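# Place a steel-table bottle into the carton's empty cell

## Task

Locate the carton row whose final bottle is missing, pick a bottle up from the steel table, set it into that vacant cell, and open the gripper so the bottle is released.

## Robot and tools

Robot: two arms, left_arm and right_arm, each ending in a two-finger gripper. The names are labels only; they do not match the left or right side of any image. All poses use one scene frame: origin on the tabletop midway between the arms, +x pointing out over the table, +z up, and left_arm sitting toward +y. Positions are in metres; orientations are quaternions written w first (qw, qx, qy, qz). On each gripper the fingers extend along its own +z axis and close along its own y axis. The reported end_effector_position is the spot between the finger pads, roughly 1 cm short of the fingertips. Reported hand positions can be somewhat wrong, worse when the arm is stretched far, and arms often settle a centimetre or more away from the command, usually below it.

A row is always 16 numbers: x, y, z, qw, qx, qy, qz, opening for left_arm, followed by the same eight for right_arm, even if only one arm should move. x, y, z and the quaternion are absolute target poses in the scene frame, not offsets. Opening runs from -1 (closed) to +1 (fully open, 0.094 m). A row may carry 12 extra numbers from 0 to 1: stiffness multipliers for each joint, left_arm's six then right_arm's six, in the Joint positions order (waist, shoulder, elbow, wrist pitch, wrist yaw, wrist roll); they stay in force until replaced.

Tools:
- execute_actions(actions): a list of actions run in sequence. Each action is a table of at most 15 rows; each row lasts one control step (1/30 s), and if fewer than 15 rows are given the last one repeats to fill the action. An empty list simply returns the current state and images. An action is rejected for both arms if any target sits more than 0.6 m from that gripper's current position along any of the gripper's own axes; if the first action fails that test against the latest reported state, or any action is malformed, nothing runs at all.
- move(target, speed, blocking): target is one 16-number row (absolute poses plus openings). Each gripper travels in a straight line toward its pose, all arms finishing together, lasting 0.5 to 10 s; longer paths are cut off at 10 s. speed is the top path speed in m/s, 0.002 to 0.5 (default 0.25), with turning capped at twice that in rad/s. Openings are applied when the move starts. Paths do not avoid obstacles or the other arm, grippers lag and can overshoot the speed, and faster contacts or targets set deeper past a surface press harder. With blocking=false the result comes after 0.5 s while motion continues; then use wait or stop before sending more rows or moves.
- wait(seconds): 0 to 10 s, arms keep their last command; a running move keeps going and the wait ends early when it does.
- stop(): brakes a running move; it needs braking distance, more when fast. Fingers are not stopped.
- zoom_image(camera, region): enlarged view of part of a camera's latest image; region is [x0, y0, x1, y1] in pixels from the top-left, at most 504 by 504. Cameras: cam_head_left, cam_head_right, cam_high, cam_low, cam_left_wrist, cam_right_wrist, each 504x504.
- finished_scene(scene): ends the current scene by its number, after the robot has held the last command; irreversible. The bottle must already be in place and released.

Controller behaviour: each control step the commanded pose is clamped to within 70 mm and 16 degrees of the measured pose, then solved by damped inverse kinematics, favouring position over orientation. A distant target may need several actions, and after an action the arm only continues to its last clamped pose, so keep sending the remainder. To hold orientation, repeat the same quaternion in every row rather than copying the drifting reported one. To keep an arm still, resend its full last reported pose and desired opening in every call. Elbows cannot fully straighten. Joint limits (rad): waist -2.618 to 3.054, shoulder 0 to 3.142, elbow 0 to 3.142, wrist pitch -1.571 to 1.571, wrist yaw -1.571 to 1.571, wrist roll -2.094 to 2.094.

Results: a state line per arm with position and quaternion; Hand target lines showing what each arm is currently driven toward; grip_measured (finger opening on the command scale; the final Joint positions value is the opening in metres, each gripper biased up to about 1 mm); step readings of positions for action calls, with HELD marking steps where that arm was held back; a "pose unreachable" line when the clearance check altered or blocked an arm's command. Moves add a "move:" line with the ending (done, off_target, moving, held, fault), limits (paced = pose was clipped; held = a check blocked some steps, after which the arm may surge fast) and each gripper's distance from its pose. If only one arm is named, the other finished fine. FAULT lines report an arm stop; MOTOR HOT warns from 75 °C, at 90 °C the arm halts for 10 s, and at 100 °C it goes limp and drops whatever it holds. Holding a load heats motors, even while you are composing a reply, since the robot keeps its last command meanwhile.

Gripping: fingers go to the grip_measured value you write, except near the ends of the range. To hold the bottle, command about 0.03 below the measured opening once closed on it; smaller gaps grip more gently. Pads push about 50 to 62 N and can spike at first contact.

Cautions: nothing may fall or be knocked off the table. Avoid dropping the bottle, slamming, hard pushes, and letting the arms collide or press on each other. Occasional brief disturbances may tug on the held bottle or nudge loose items, so grip firmly. Approach the carton cell from above, lower slowly, then open to release. Quick, smooth, low-effort motion is preferred.

Each tool is called after "Request:" in YAML: its name, and indented under it one key for each argument.

## Session

I'll start by looking at the scene.

Request:
execute_actions:
  actions: []

Scene clock: 0.00 s.
left_arm: end_effector_position=(+0.5283, +0.0880, +0.2692) grip_measured=+1.000 end_effector_quat_wxyz=(+0.524, -0.108, +0.843, -0.059) | right_arm: end_effector_position=(+0.3584, -0.5783, +0.1548) grip_measured=+1.000 end_effector_quat_wxyz=(+0.102, +0.773, +0.543, +0.311)
Joint positions: left_arm=[-0.445  1.923  1.743 -0.313 -0.345 -0.419  0.094] | right_arm=[-0.784  1.735  1.424 -0.922 -0.588  1.205  0.094]
Joint velocities: left_arm=[-0.022  0.002 -0.012 -0.066  0.022 -0.037  0.   ] | right_arm=[-0.002  0.002 -0.007  0.007  0.081  0.11   0.   ]
Motor temperatures (°C, as the motors report them): left_arm=[23 23 22 24 22 25] | right_arm=[24 22 24 24 24 24]
Hand target (left_arm): +0.527, +0.089, +0.266; +0.518, -0.107, +0.847, -0.054
Hand target (right_arm): +0.359, -0.578, +0.159; +0.106, +0.771, +0.545, +0.313
Joint stiffness scale: left_arm=[1. 1. 1. 1. 1. 1.] | right_arm=[1. 1. 1. 1. 1. 1.]

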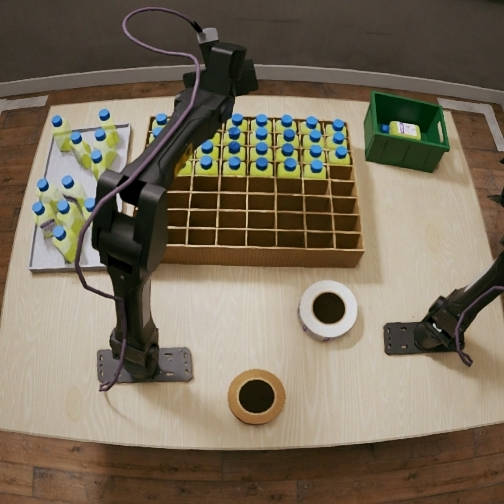

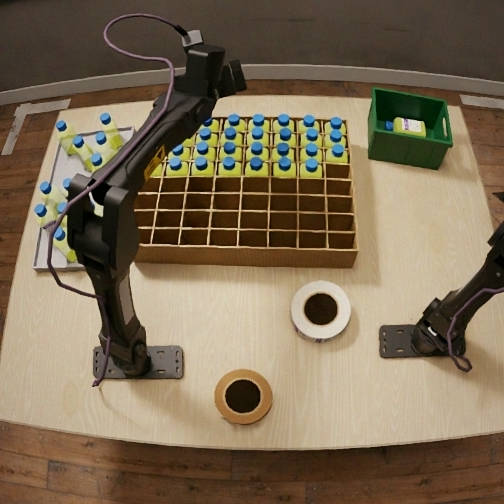

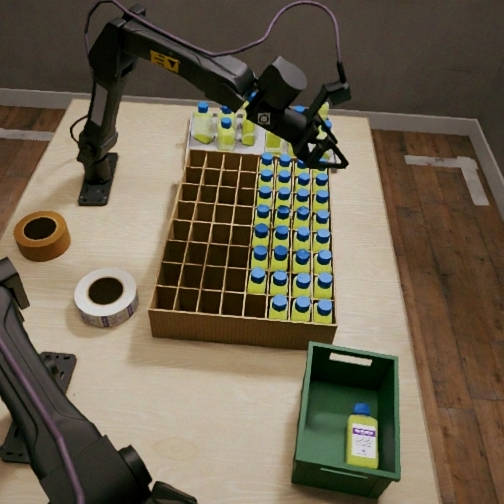

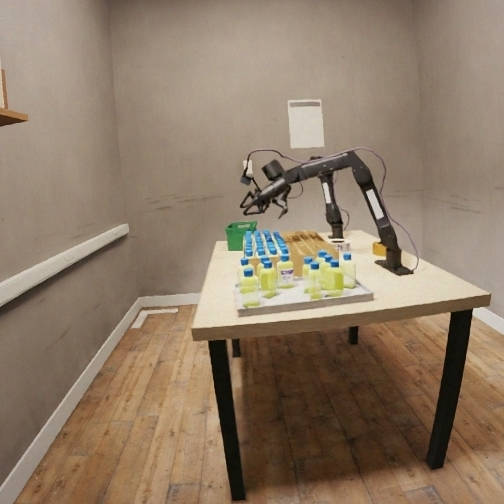

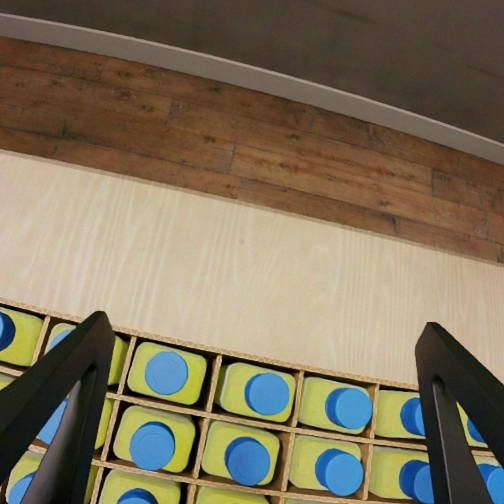

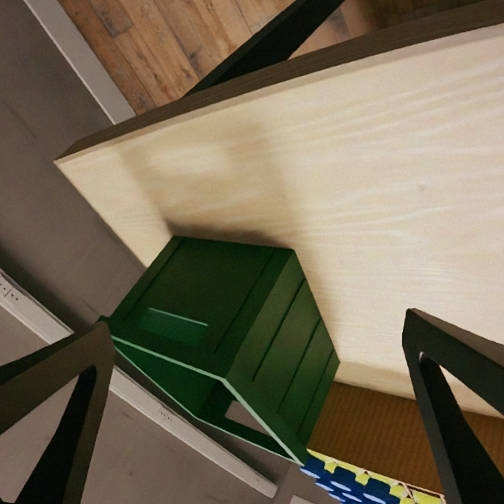

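Request:
zoom_image:
  camera: "cam_head_left"
  region: [0, 80, 400, 300]

Request:
zoom_image:
  camera: "cam_high"
  region: [130, 80, 400, 360]

Region (0, 80, 400, 300) of cam_head_left's 504x504 image, scaled by 1.260, with more detail than that image has; it fills the top 277 rows of this view, and the rest is white.

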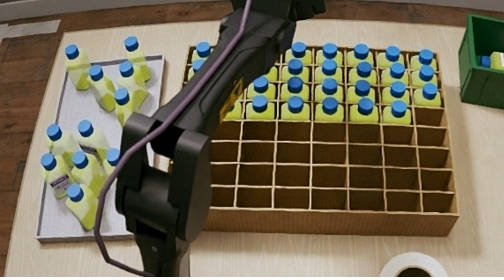

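Region (130, 80, 400, 360) of cam_high's 504x504 image, scaled by 1.800, with more detail than that image has; it fills the left 486 columns of this view, and the rest is white.

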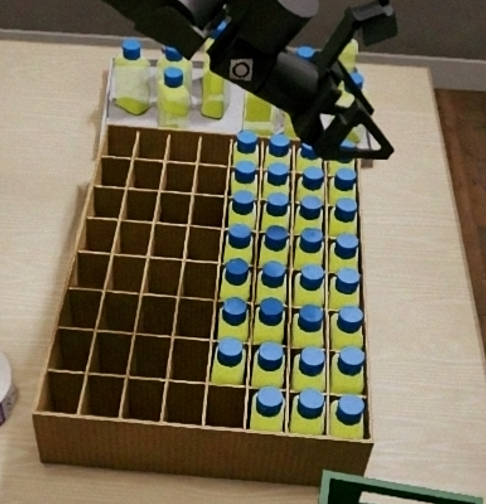

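Request:
move:
  target: [0.38, 0.45, 0.33, 0, 0, 1, 0, 1, 0.38, -0.12, 0.33, 0, 0, 1, 0, 1]
  speed: 0.3

Scene clock: 10.07 s.
left_arm: end_effector_position=(+0.3776, +0.4539, +0.3199) grip_measured=+1.000 end_effector_quat_wxyz=(+0.250, -0.015, +0.960, +0.127) | right_arm: end_effector_position=(+0.3775, -0.1173, +0.3288) grip_measured=+1.000 end_effector_quat_wxyz=(+0.204, +0.023, +0.960, +0.192)
Joint positions: left_arm=[ 0.413  2.077  2.63  -1.554  0.001  0.456  0.094] | right_arm=[ 0.599  1.973  2.512 -1.548 -0.087  0.641  0.094]
Joint velocities: left_arm=[ 0.017  0.002 -0.007 -0.007 -0.066  0.037  0.   ] | right_arm=[ 0.017  0.002 -0.022  0.022 -0.007 -0.081  0.   ]
Motor temperatures (°C, as the motors report them): left_arm=[23 25 23 25 22 25] | right_arm=[24 24 25 25 24 24]
Hand target (left_arm): +0.374, +0.446, +0.325; +0.249, -0.006, +0.960, +0.131
Hand target (right_arm): +0.378, -0.116, +0.329; +0.207, +0.016, +0.961, +0.185
Off the commanded pose (left_arm): 0.011 m, 33 deg; orientation clipped at the last step of the last action.
Off the commanded pose (right_arm): 0.004 m, 33 deg; orientation clipped at the last step of the last action.
Joint stiffness scale: left_arm=[1. 1. 1. 1. 1. 1.] | right_arm=[1. 1. 1. 1. 1. 1.]
joint sent to its limit (left arm) — the command would take joint 4 (wrist pitch) past its lower limit, so that joint was sent only as far as its limit.
joint sent to its limit (right arm) — the command would take joint 4 (wrist pitch) past its lower limit, so that joint was sent only as far as its limit.
move: off_target (left_arm, right_arm); limits=paced

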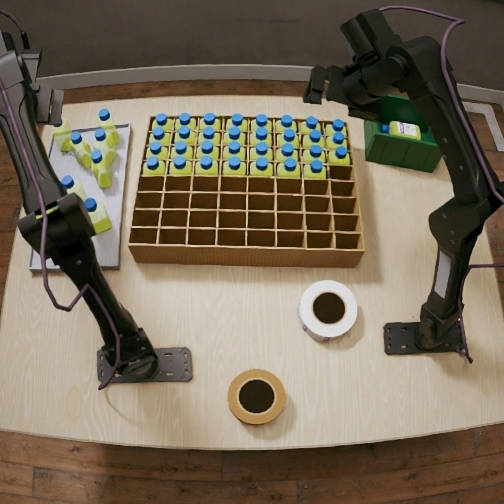

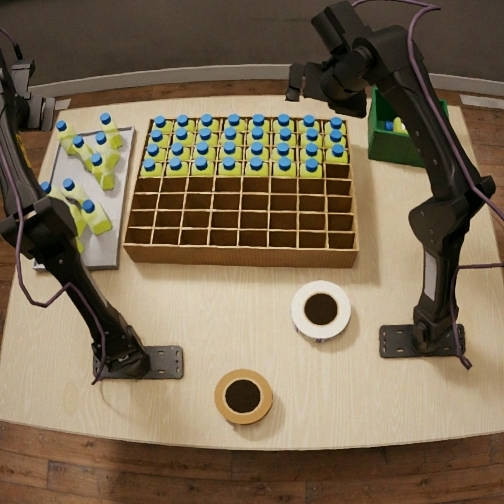

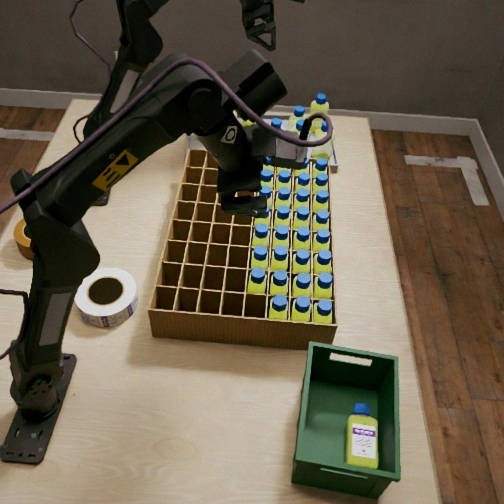

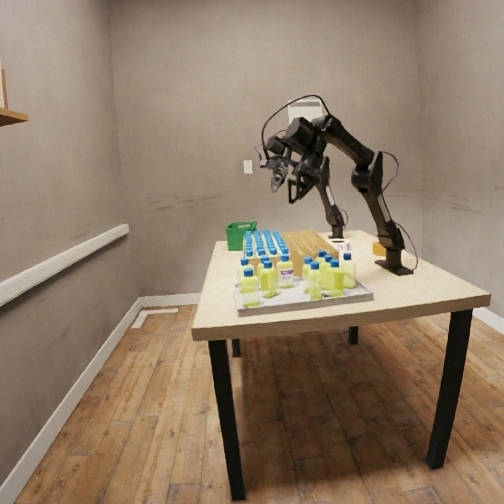

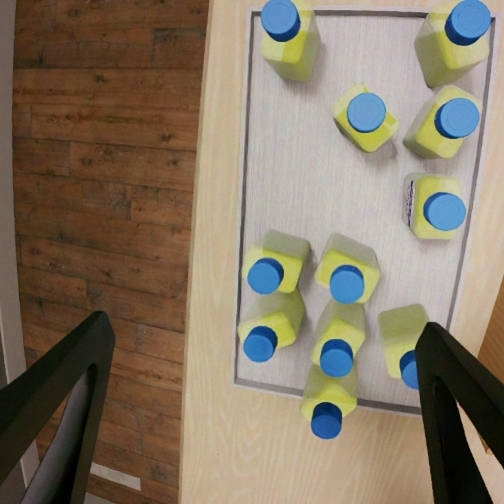

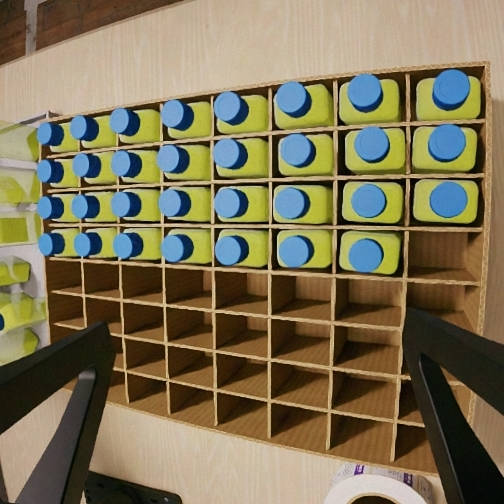

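Request:
zoom_image:
  camera: "cam_low"
  region: [210, 210, 390, 320]

Request:
zoom_image:
  camera: "cam_left_wrist"
  region: [200, 0, 504, 450]

Region (210, 210, 390, 320) of cam_low's 504x504 image, scaled by 2.800, with more detail than that image has.

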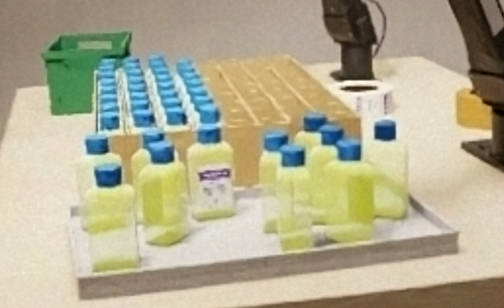

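Region (200, 0, 504, 450) of cam_left_wrist's 504x504 image, scaled by 1.120, with more detail than that image has; it fills the left 340 columns of this view, and the rest is white.

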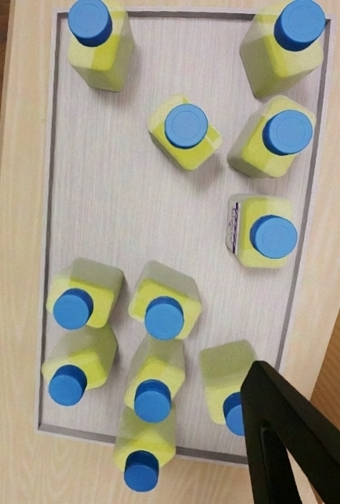

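Request:
move:
  target: [0.32, 0.44, 0.165, 0, 0, 1, 0, 1, 0.08, -0.14, 0.22, 0.1953, -0.6337, 0.7290, 0.1698, 1]
  speed: 0.3

Scene clock: 38.73 s.
left_arm: end_effector_position=(+0.3300, +0.4397, +0.1712) grip_measured=+1.000 end_effector_quat_wxyz=(+0.026, +0.005, +1.000, +0.017) | right_arm: end_effector_position=(+0.0797, -0.1358, +0.2172) grip_measured=+1.000 end_effector_quat_wxyz=(+0.176, -0.628, +0.737, +0.176)
Joint positions: left_arm=[ 0.435  2.102  2.155 -1.563 -0.003  0.52   0.094] | right_arm=[ 1.243  1.034  1.159 -1.209 -0.134 -0.166  0.094]
Joint velocities: left_arm=[-0.007  0.002 -0.022 -0.007 -0.095  0.007  0.   ] | right_arm=[ 0.002 -0.012 -0.002 -0.081 -0.081 -0.007  0.   ]
Motor temperatures (°C, as the motors report them): left_arm=[23 28 23 26 22 25] | right_arm=[24 25 26 26 24 24]
Hand target (left_arm): +0.324, +0.441, +0.164; +0.011, +0.002, +1.000, +0.007
Hand target (right_arm): +0.079, -0.137, +0.219; +0.190, -0.632, +0.730, +0.178
Off the commanded pose (left_arm): 0.012 m, 4 deg.
Off the commanded pose (right_arm): 0.005 m, 3 deg.
Joint stiffness scale: left_arm=[1. 1. 1. 1. 1. 1.] | right_arm=[1. 1. 1. 1. 1. 1.]
joint sent to its limit (left arm) — the command would take joint 4 (wrist pitch) past its lower limit, so that joint was sent only as far as its limit.
move: off_target (left_arm, right_arm)

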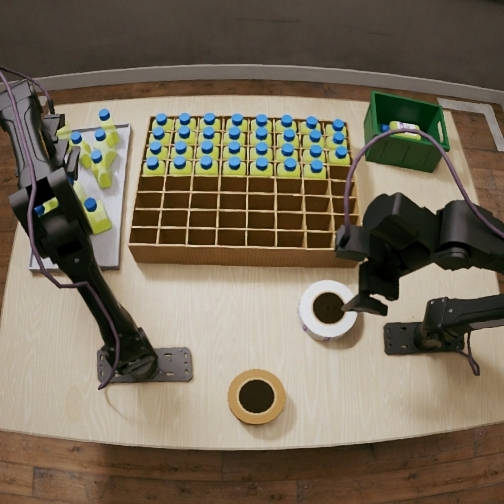

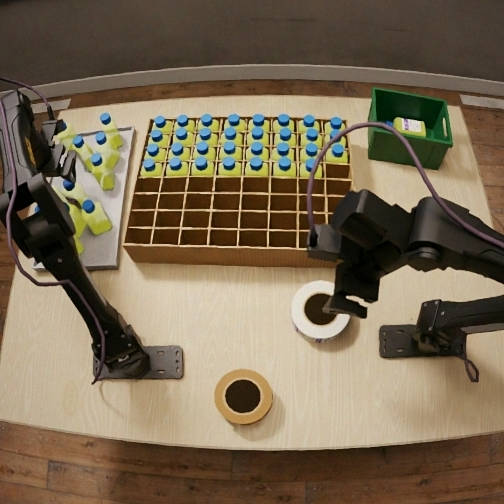

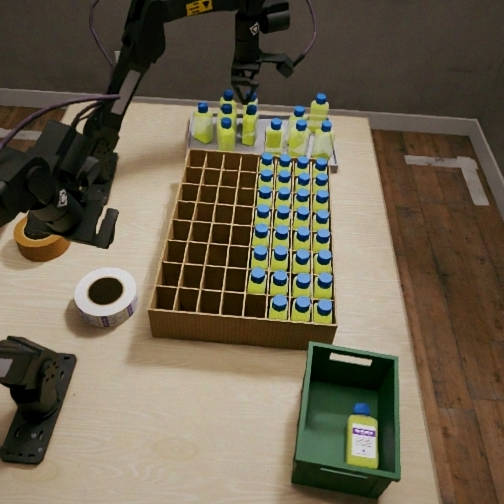

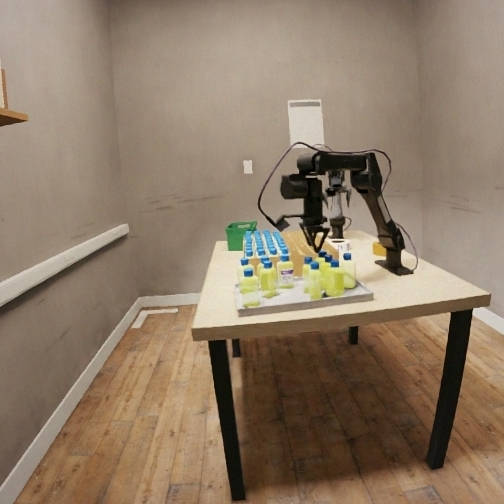

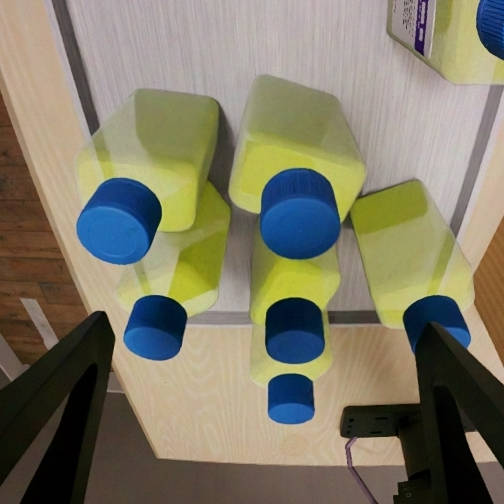

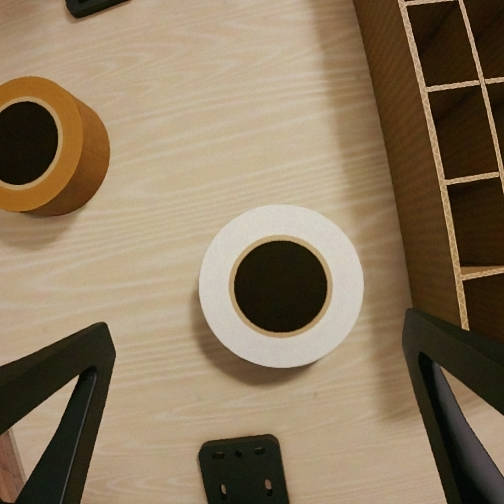

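Request:
move:
  target: [0.21, 0.42, 0.17, 0, 0, 1, 0, 1, 0.08, -0.14, 0.22, 0.1953, -0.6337, 0.7290, 0.1698, 1]
  speed: 0.25

Scene clock: 48.77 s.
left_arm: end_effector_position=(+0.2130, +0.4183, +0.1694) grip_measured=+1.000 end_effector_quat_wxyz=(-0.003, +0.000, +1.000, +0.000) | right_arm: end_effector_position=(+0.0815, -0.1363, +0.2168) grip_measured=+1.000 end_effector_quat_wxyz=(+0.181, -0.631, +0.736, +0.167)
Joint positions: left_arm=[ 0.562  1.693  1.6   -1.483 -0.004  0.637  0.094] | right_arm=[ 1.252  1.034  1.159 -1.209 -0.11  -0.168  0.094]
Joint velocities: left_arm=[ 0.032  0.022  0.002  0.022 -0.037  0.022  0.   ] | right_arm=[ 0.002  0.007 -0.007  0.066  0.037 -0.022  0.   ]
Motor temperatures (°C, as the motors report them): left_arm=[23 28 23 25 22 25] | right_arm=[24 24 25 27 24 24]
Hand target (left_arm): +0.210, +0.419, +0.168; -0.002, +0.000, +1.000, +0.001
Hand target (right_arm): +0.080, -0.140, +0.220; +0.195, -0.634, +0.729, +0.170
Off the commanded pose (left_arm): 0.003 m, 0 deg.
Off the commanded pose (right_arm): 0.005 m, 2 deg.
Joint stiffness scale: left_arm=[1. 1. 1. 1. 1. 1.] | right_arm=[1. 1. 1. 1. 1. 1.]
move: done

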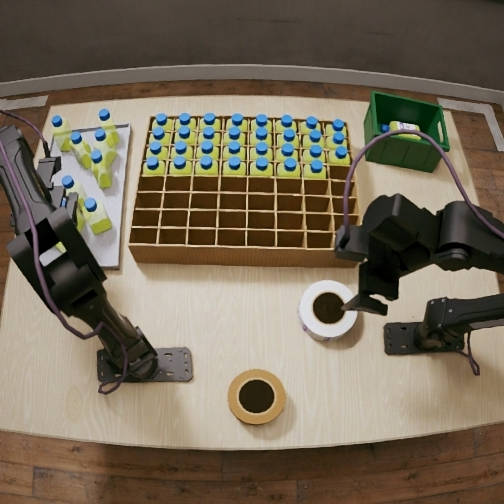

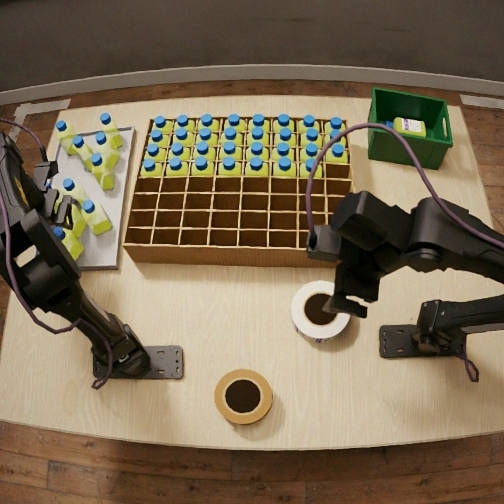

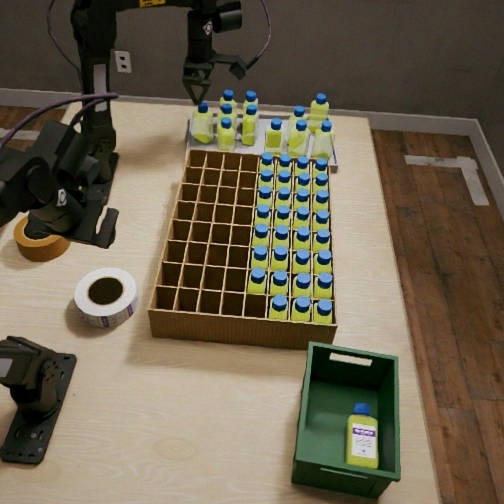

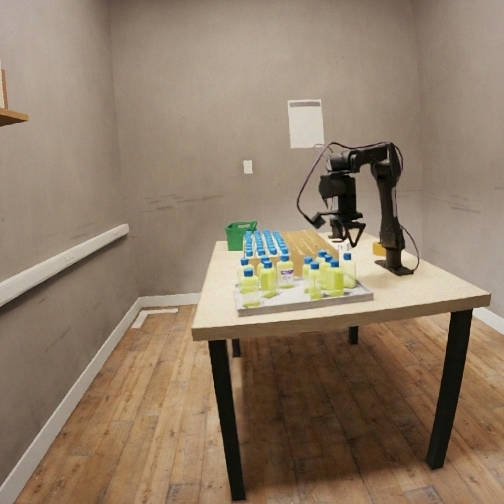

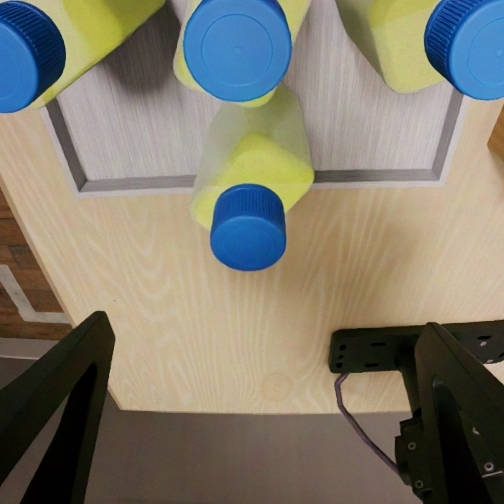

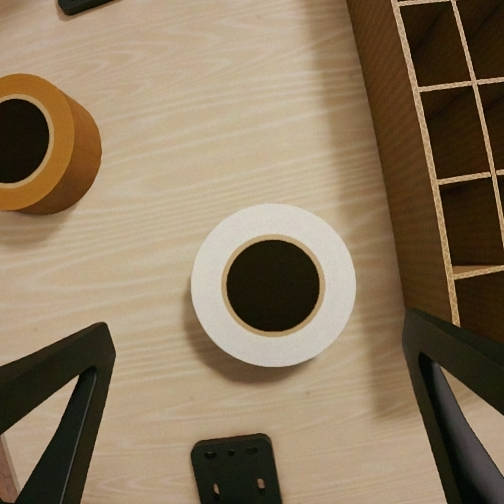

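Request:
zoom_image:
  camera: "cam_left_wrist"
  region: [150, 60, 350, 290]

Request:
zoom_image:
  camera: "cam_high"
  region: [170, 60, 350, 180]

Region (150, 60, 350, 290) of cam_left_wrist's 504x504 image, scaled by 2.191, with more detail than that image has; it fills the left 438 columns of this view, and the rest is white.

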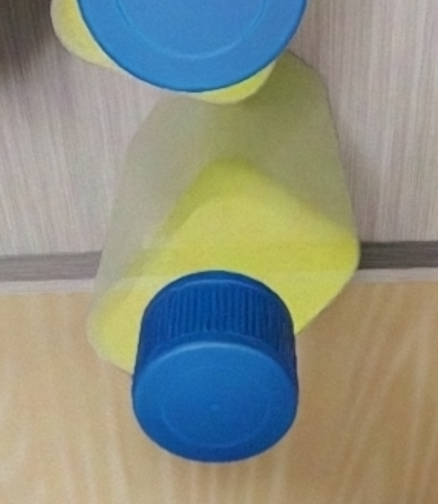

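Region (170, 60, 350, 180) of cam_high's 504x504 image, scaled by 2.800, with more detail than that image has.

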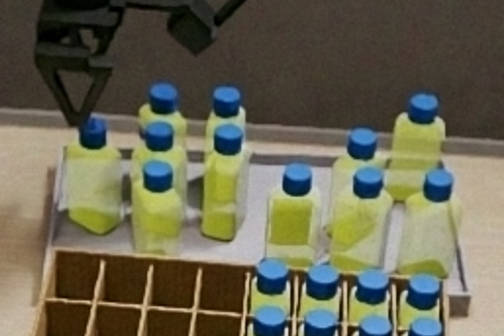

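Request:
move:
  target: [0.213, 0.424, 0.12, 0, 0, 1, 0, 0.4, 0.08, -0.14, 0.22, 0.1953, -0.6337, 0.7290, 0.1698, 1]
  speed: 0.1

Scene clock: 53.63 s.
left_arm: end_effector_position=(+0.2178, +0.4218, +0.1249) grip_measured=+0.402 end_effector_quat_wxyz=(+0.002, +0.005, +1.000, +0.004) | right_arm: end_effector_position=(+0.0817, -0.1364, +0.2167) grip_measured=+1.000 end_effector_quat_wxyz=(+0.181, -0.631, +0.736, +0.167)
Joint positions: left_arm=[ 0.562  1.693  1.423 -1.293 -0.004  0.647  0.066] | right_arm=[ 1.252  1.034  1.159 -1.209 -0.11  -0.168  0.094]
Joint velocities: left_arm=[-0.012 -0.012 -0.002  0.037  0.066  0.022  0.001] | right_arm=[ 0.017 -0.012 -0.002  0.037 -0.022 -0.007  0.   ]
Motor temperatures (°C, as the motors report them): left_arm=[23 28 23 25 22 25] | right_arm=[24 24 25 27 24 24]
Hand target (left_arm): +0.214, +0.425, +0.120; -0.000, -0.000, +1.000, +0.000
Hand target (right_arm): +0.080, -0.140, +0.220; +0.195, -0.634, +0.729, +0.170
Off the commanded pose (left_arm): 0.007 m, 1 deg.
Off the commanded pose (right_arm): 0.005 m, 2 deg.
Joint stiffness scale: left_arm=[1. 1. 1. 1. 1. 1.] | right_arm=[1. 1. 1. 1. 1. 1.]
move: done

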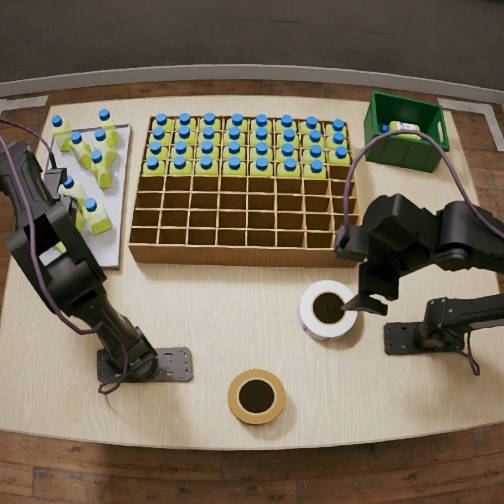

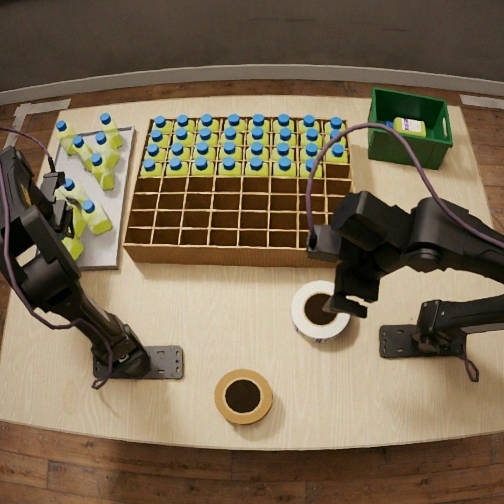

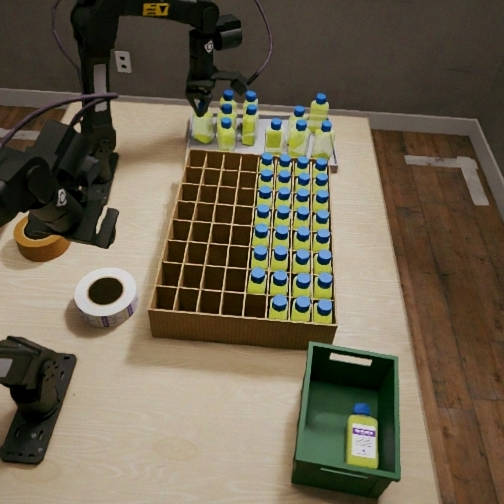

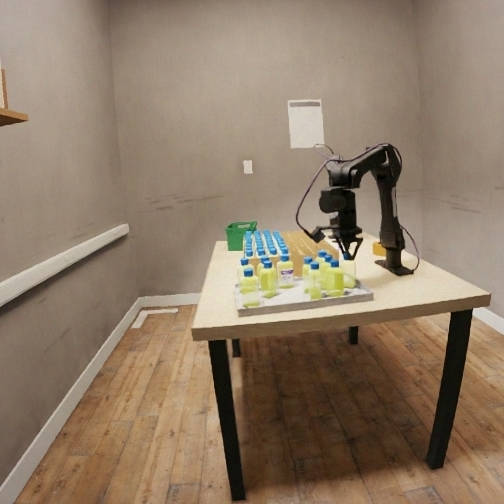

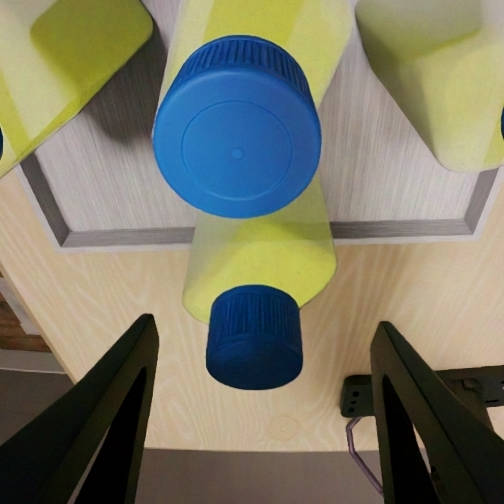

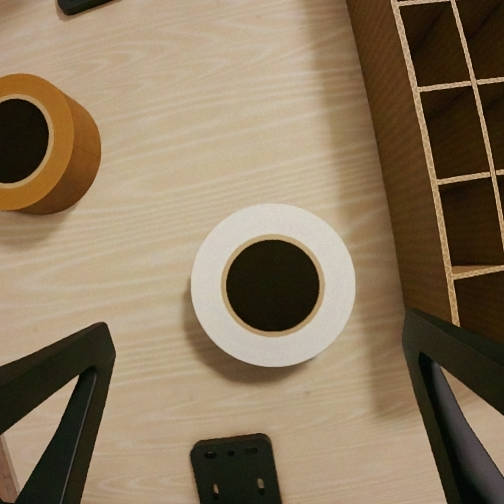

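Request:
zoom_image:
  camera: "cam_low"
  region: [290, 200, 400, 300]

Request:
zoom_image:
  camera: "cam_high"
  region: [160, 60, 280, 160]

Region (290, 200, 400, 300) of cam_low's 504x504 image, scaled by 4.582, with more detail than that image has; it fills the top 458 rows of this view, and the rest is white.

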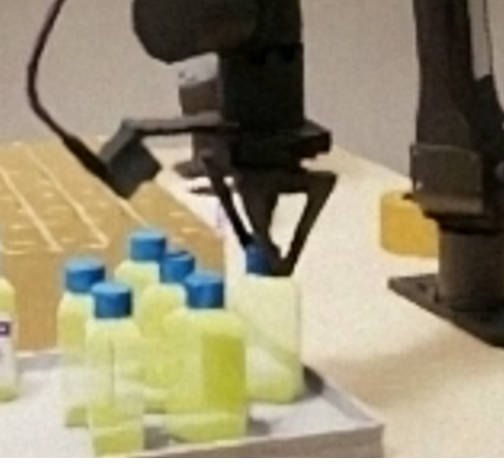

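Region (160, 60, 280, 160) of cam_high's 504x504 image, scaled by 4.200, with more detail than that image has.

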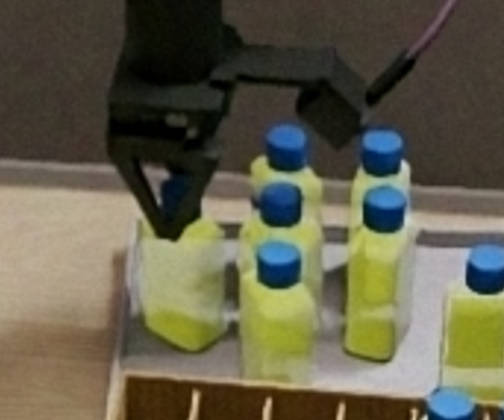

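Request:
execute_actions:
  actions:
    - [[0.221, 0.424, 0.12, 0, 0, 1, 0, 0.1, 0.08, -0.14, 0.22, 0.1953, -0.6337, 0.7290, 0.1698, 1]]
    - [[0.221, 0.424, 0.12, 0, 0, 1, 0, -0.47, 0.08, -0.14, 0.22, 0.1953, -0.6337, 0.7290, 0.1698, 1]]
    - [[0.221, 0.424, 0.12, 0, 0, 1, 0, -0.47, 0.08, -0.14, 0.22, 0.1953, -0.6337, 0.7290, 0.1698, 1]]

Scene clock: 56.53 s.
left_arm: end_effector_position=(+0.2183, +0.4222, +0.1217) grip_measured=-0.457 end_effector_quat_wxyz=(-0.001, +0.004, +1.000, +0.002) | right_arm: end_effector_position=(+0.0817, -0.1364, +0.2167) grip_measured=+1.000 end_effector_quat_wxyz=(+0.181, -0.631, +0.736, +0.167)
Joint positions: left_arm=[ 0.562  1.704  1.423 -1.29  -0.004  0.644  0.025] | right_arm=[ 1.252  1.034  1.159 -1.209 -0.11  -0.168  0.094]
Joint velocities: left_arm=[-0.012 -0.017  0.007  0.022 -0.037 -0.051  0.001] | right_arm=[-0.022 -0.007 -0.012  0.051  0.037 -0.037  0.   ]
Motor temperatures (°C, as the motors report them): left_arm=[23 27 23 25 22 25] | right_arm=[24 24 25 27 24 24]
Hand target (left_arm): +0.221, +0.424, +0.120; +0.000, +0.000, +1.000, +0.000
Hand target (right_arm): +0.080, -0.140, +0.220; +0.195, -0.634, +0.729, +0.170
Off the commanded pose (left_arm): 0.004 m, 0 deg.
Off the commanded pose (right_arm): 0.005 m, 2 deg.
Joint stiffness scale: left_arm=[1. 1. 1. 1. 1. 1.] | right_arm=[1. 1. 1. 1. 1. 1.]
Step readings (end_effector_position; steps 1 to 15: 1st action; 16 to 30: 2nd action; 31 to 45: 3rd action):
0: left_arm (+0.2181, +0.4221, +0.1249) | right_arm (+0.0817, -0.1364, +0.2167)
1: left_arm (+0.2181, +0.4221, +0.1246) | right_arm (+0.0817, -0.1364, +0.2167)
2: left_arm (+0.2181, +0.4221, +0.1242) | right_arm (+0.0817, -0.1364, +0.2167)
4: left_arm (+0.2181, +0.4221, +0.1230) | right_arm (+0.0817, -0.1364, +0.2167)
8: left_arm (+0.2181, +0.4221, +0.1219) | right_arm (+0.0817, -0.1364, +0.2167)
15: left_arm (+0.2181, +0.4221, +0.1219) | right_arm (+0.0817, -0.1364, +0.2167)
16: left_arm (+0.2181, +0.4221, +0.1219) | right_arm (+0.0817, -0.1364, +0.2167)
17: left_arm (+0.2181, +0.4221, +0.1219) | right_arm (+0.0817, -0.1364, +0.2167)
19: left_arm (+0.2183, +0.4222, +0.1219) | right_arm (+0.0817, -0.1364, +0.2167)
23: left_arm (+0.2183, +0.4222, +0.1217) | right_arm (+0.0817, -0.1364, +0.2167)
30: left_arm (+0.2183, +0.4222, +0.1217) | right_arm (+0.0817, -0.1364, +0.2167)
31: left_arm (+0.2183, +0.4222, +0.1217) | right_arm (+0.0817, -0.1364, +0.2167)
32: left_arm (+0.2183, +0.4222, +0.1217) | right_arm (+0.0817, -0.1364, +0.2167)
34: left_arm (+0.2183, +0.4222, +0.1217) | right_arm (+0.0817, -0.1364, +0.2167)
38: left_arm (+0.2183, +0.4222, +0.1217) | right_arm (+0.0817, -0.1364, +0.2167)
45: end_effector_position above

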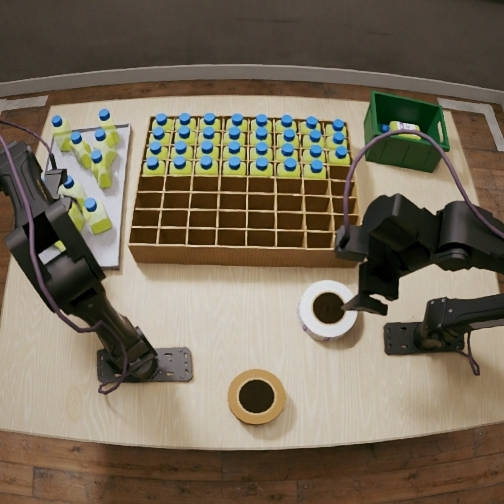

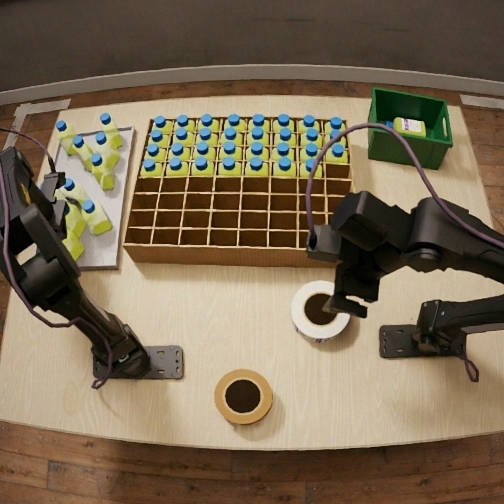

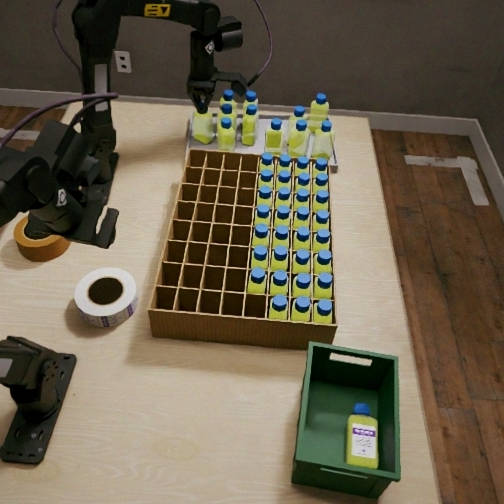

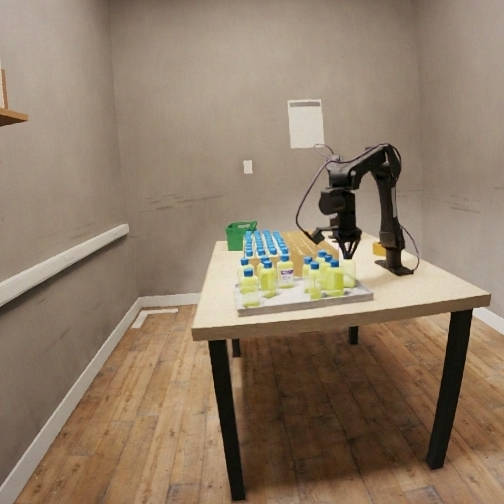

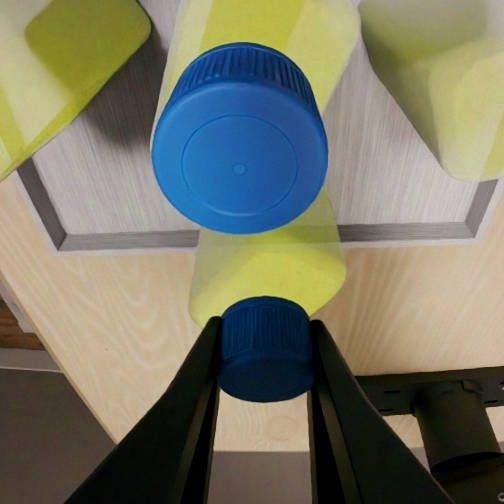

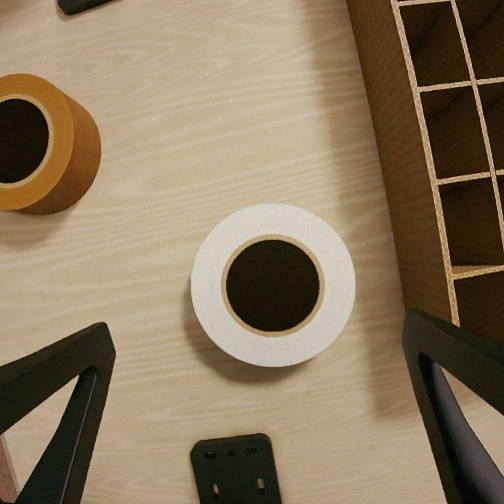

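Request:
move:
  target: [0.212, 0.422, 0.168, 0, 0, 1, 0, -0.53, 0.07, -0.19, 0.22, 0.1953, -0.6337, 0.7290, 0.1698, 1]
  speed: 0.12

Request:
move:
  target: [0.105, 0.32, 0.168, 0, 0, 1, 0, -0.53, 0.07, -0.19, 0.22, 0.1953, -0.6337, 0.7290, 0.1698, 1]
  speed: 0.25

Scene clock: 62.43 s.
left_arm: end_effector_position=(+0.2127, +0.4181, +0.1576) grip_measured=-0.479 end_effector_quat_wxyz=(-0.011, +0.004, +1.000, -0.006) | right_arm: end_effector_position=(+0.0738, -0.1832, +0.2239) grip_measured=+1.000 end_effector_quat_wxyz=(+0.205, -0.632, +0.728, +0.168)
Joint positions: left_arm=[ 0.562  1.704  1.566 -1.456 -0.004  0.644  0.024] | right_arm=[ 1.197  0.843  1.108 -1.312 -0.119 -0.231  0.094]
Joint velocities: left_arm=[-0.012  0.002  0.007  0.037  0.037 -0.022 -0.   ] | right_arm=[-0.007  0.002 -0.012 -0.022  0.037  0.051  0.   ]
Motor temperatures (°C, as the motors report them): left_arm=[23 27 23 25 22 25] | right_arm=[24 24 25 27 24 24]
Hand target (left_arm): +0.211, +0.421, +0.168; -0.000, -0.000, +1.000, +0.000
Hand target (right_arm): +0.070, -0.190, +0.220; +0.196, -0.634, +0.729, +0.169
Off the commanded pose (left_arm): 0.011 m, 1 deg.
Off the commanded pose (right_arm): 0.009 m, 1 deg.
Joint stiffness scale: left_arm=[1. 1. 1. 1. 1. 1.] | right_arm=[1. 1. 1. 1. 1. 1.]
move: off_target (left_arm)

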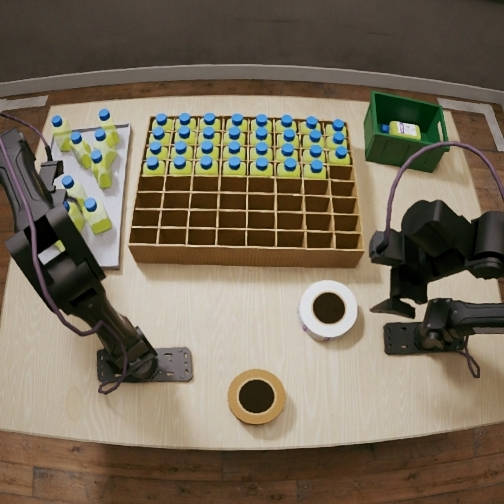

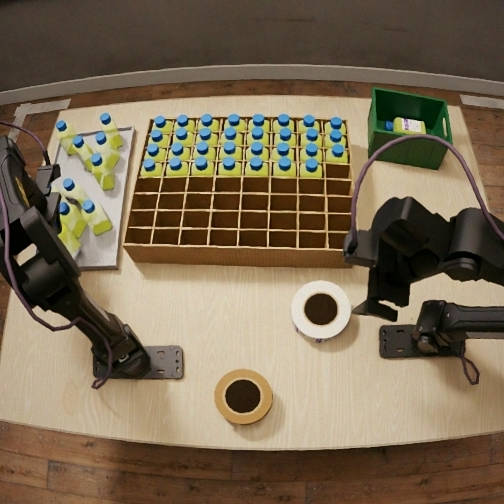

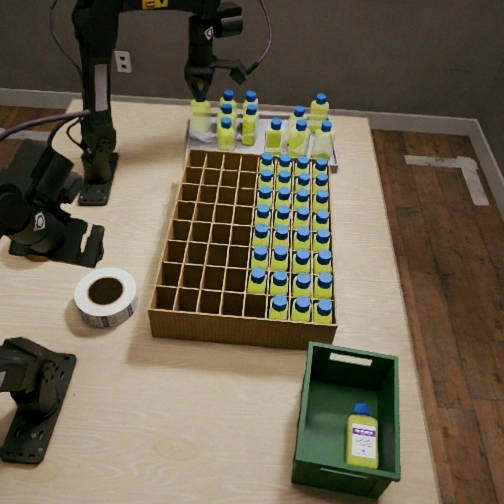

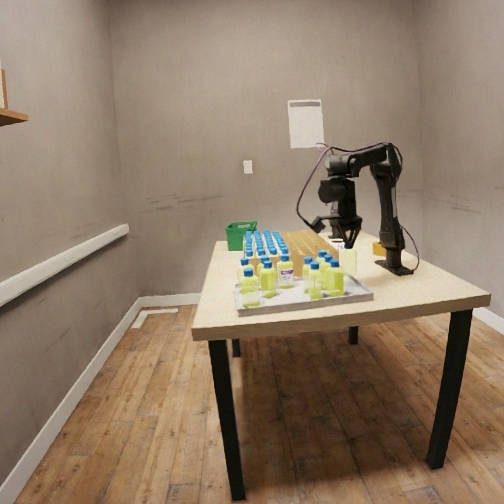

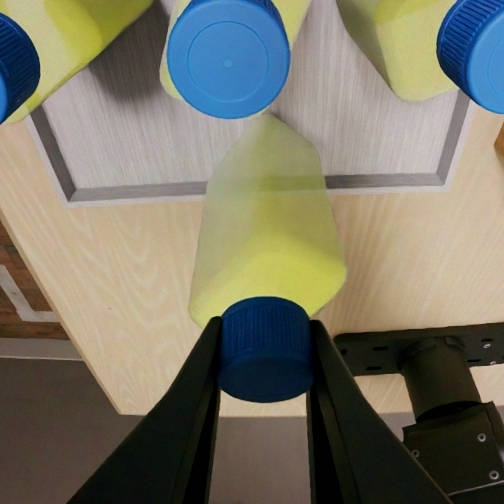

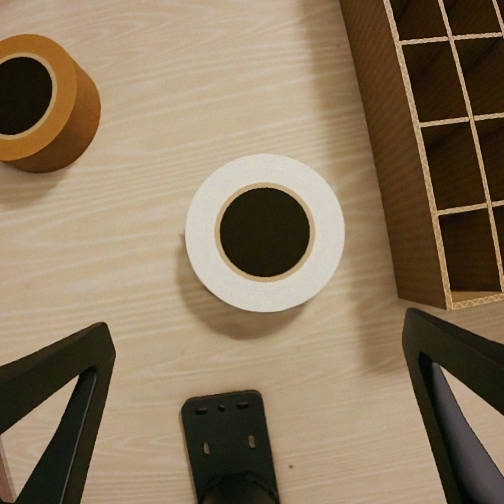

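Scene clock: 63.50 s.
left_arm: end_effector_position=(+0.1085, +0.3248, +0.1666) grip_measured=-0.479 end_effector_quat_wxyz=(+0.003, -0.002, +1.000, +0.004) | right_arm: end_effector_position=(+0.0732, -0.1832, +0.2238) grip_measured=+1.000 end_effector_quat_wxyz=(+0.204, -0.633, +0.727, +0.169)
Joint positions: left_arm=[ 0.48   1.152  1.133 -1.541 -0.004  0.551  0.024] | right_arm=[ 1.197  0.843  1.108 -1.313 -0.123 -0.233  0.094]
Joint velocities: left_arm=[-0.002  0.002 -0.002  0.037  0.081 -0.051 -0.   ] | right_arm=[ 0.012 -0.002  0.007 -0.022 -0.022 -0.037  0.   ]
Motor temperatures (°C, as the motors report them): left_arm=[23 27 23 25 22 25] | right_arm=[24 24 25 27 24 24]
Hand target (left_arm): +0.105, +0.319, +0.165; +0.001, +0.000, +1.000, -0.001
Hand target (right_arm): +0.070, -0.190, +0.220; +0.195, -0.634, +0.729, +0.170
Off the commanded pose (left_arm): 0.006 m, 1 deg.
Off the commanded pose (right_arm): 0.008 m, 1 deg.
Joint stiffness scale: left_arm=[1. 1. 1. 1. 1. 1.] | right_arm=[1. 1. 1. 1. 1. 1.]
move: done

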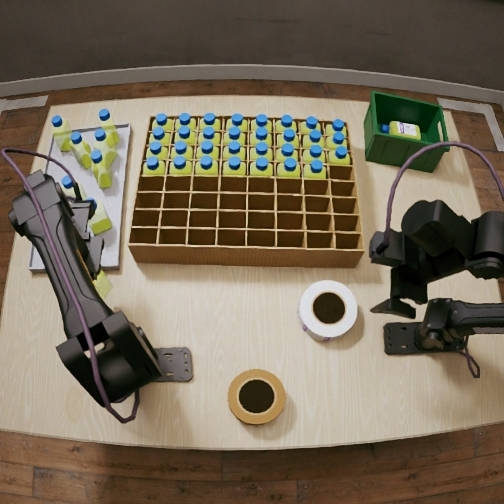

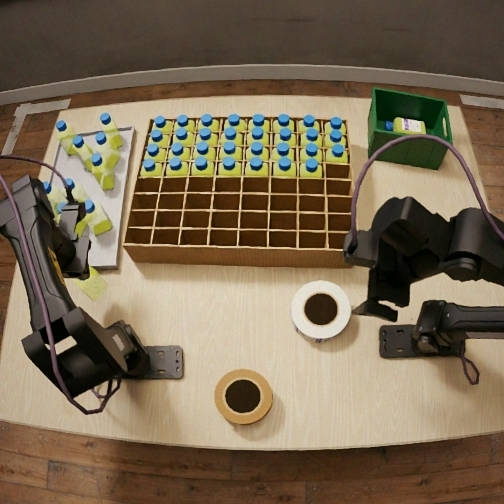

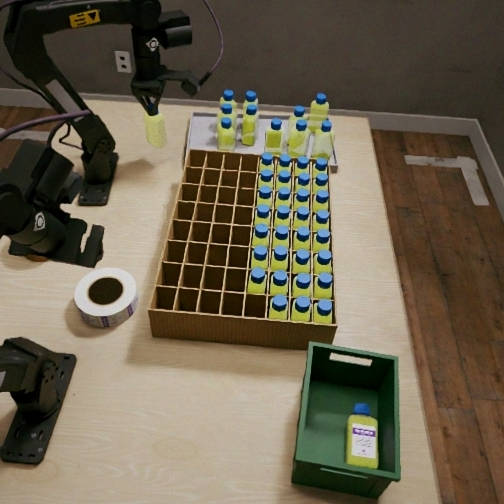

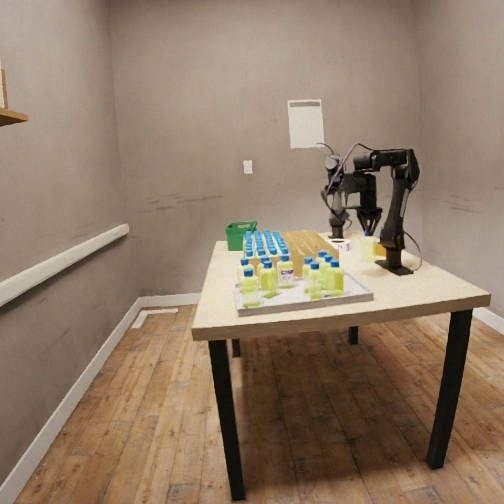

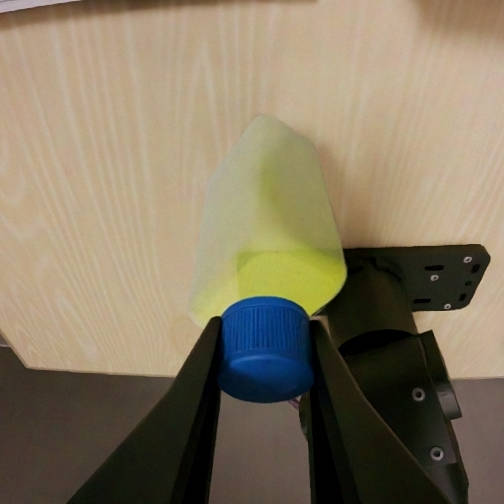

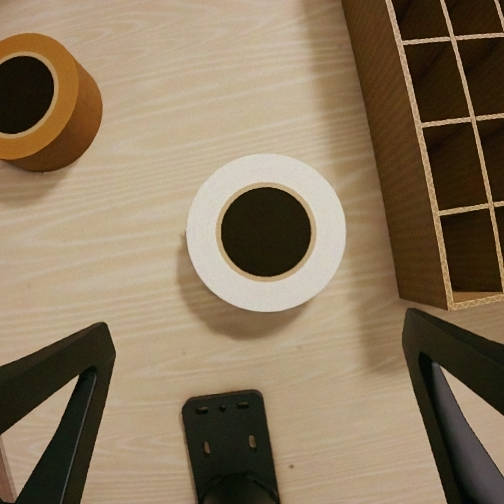

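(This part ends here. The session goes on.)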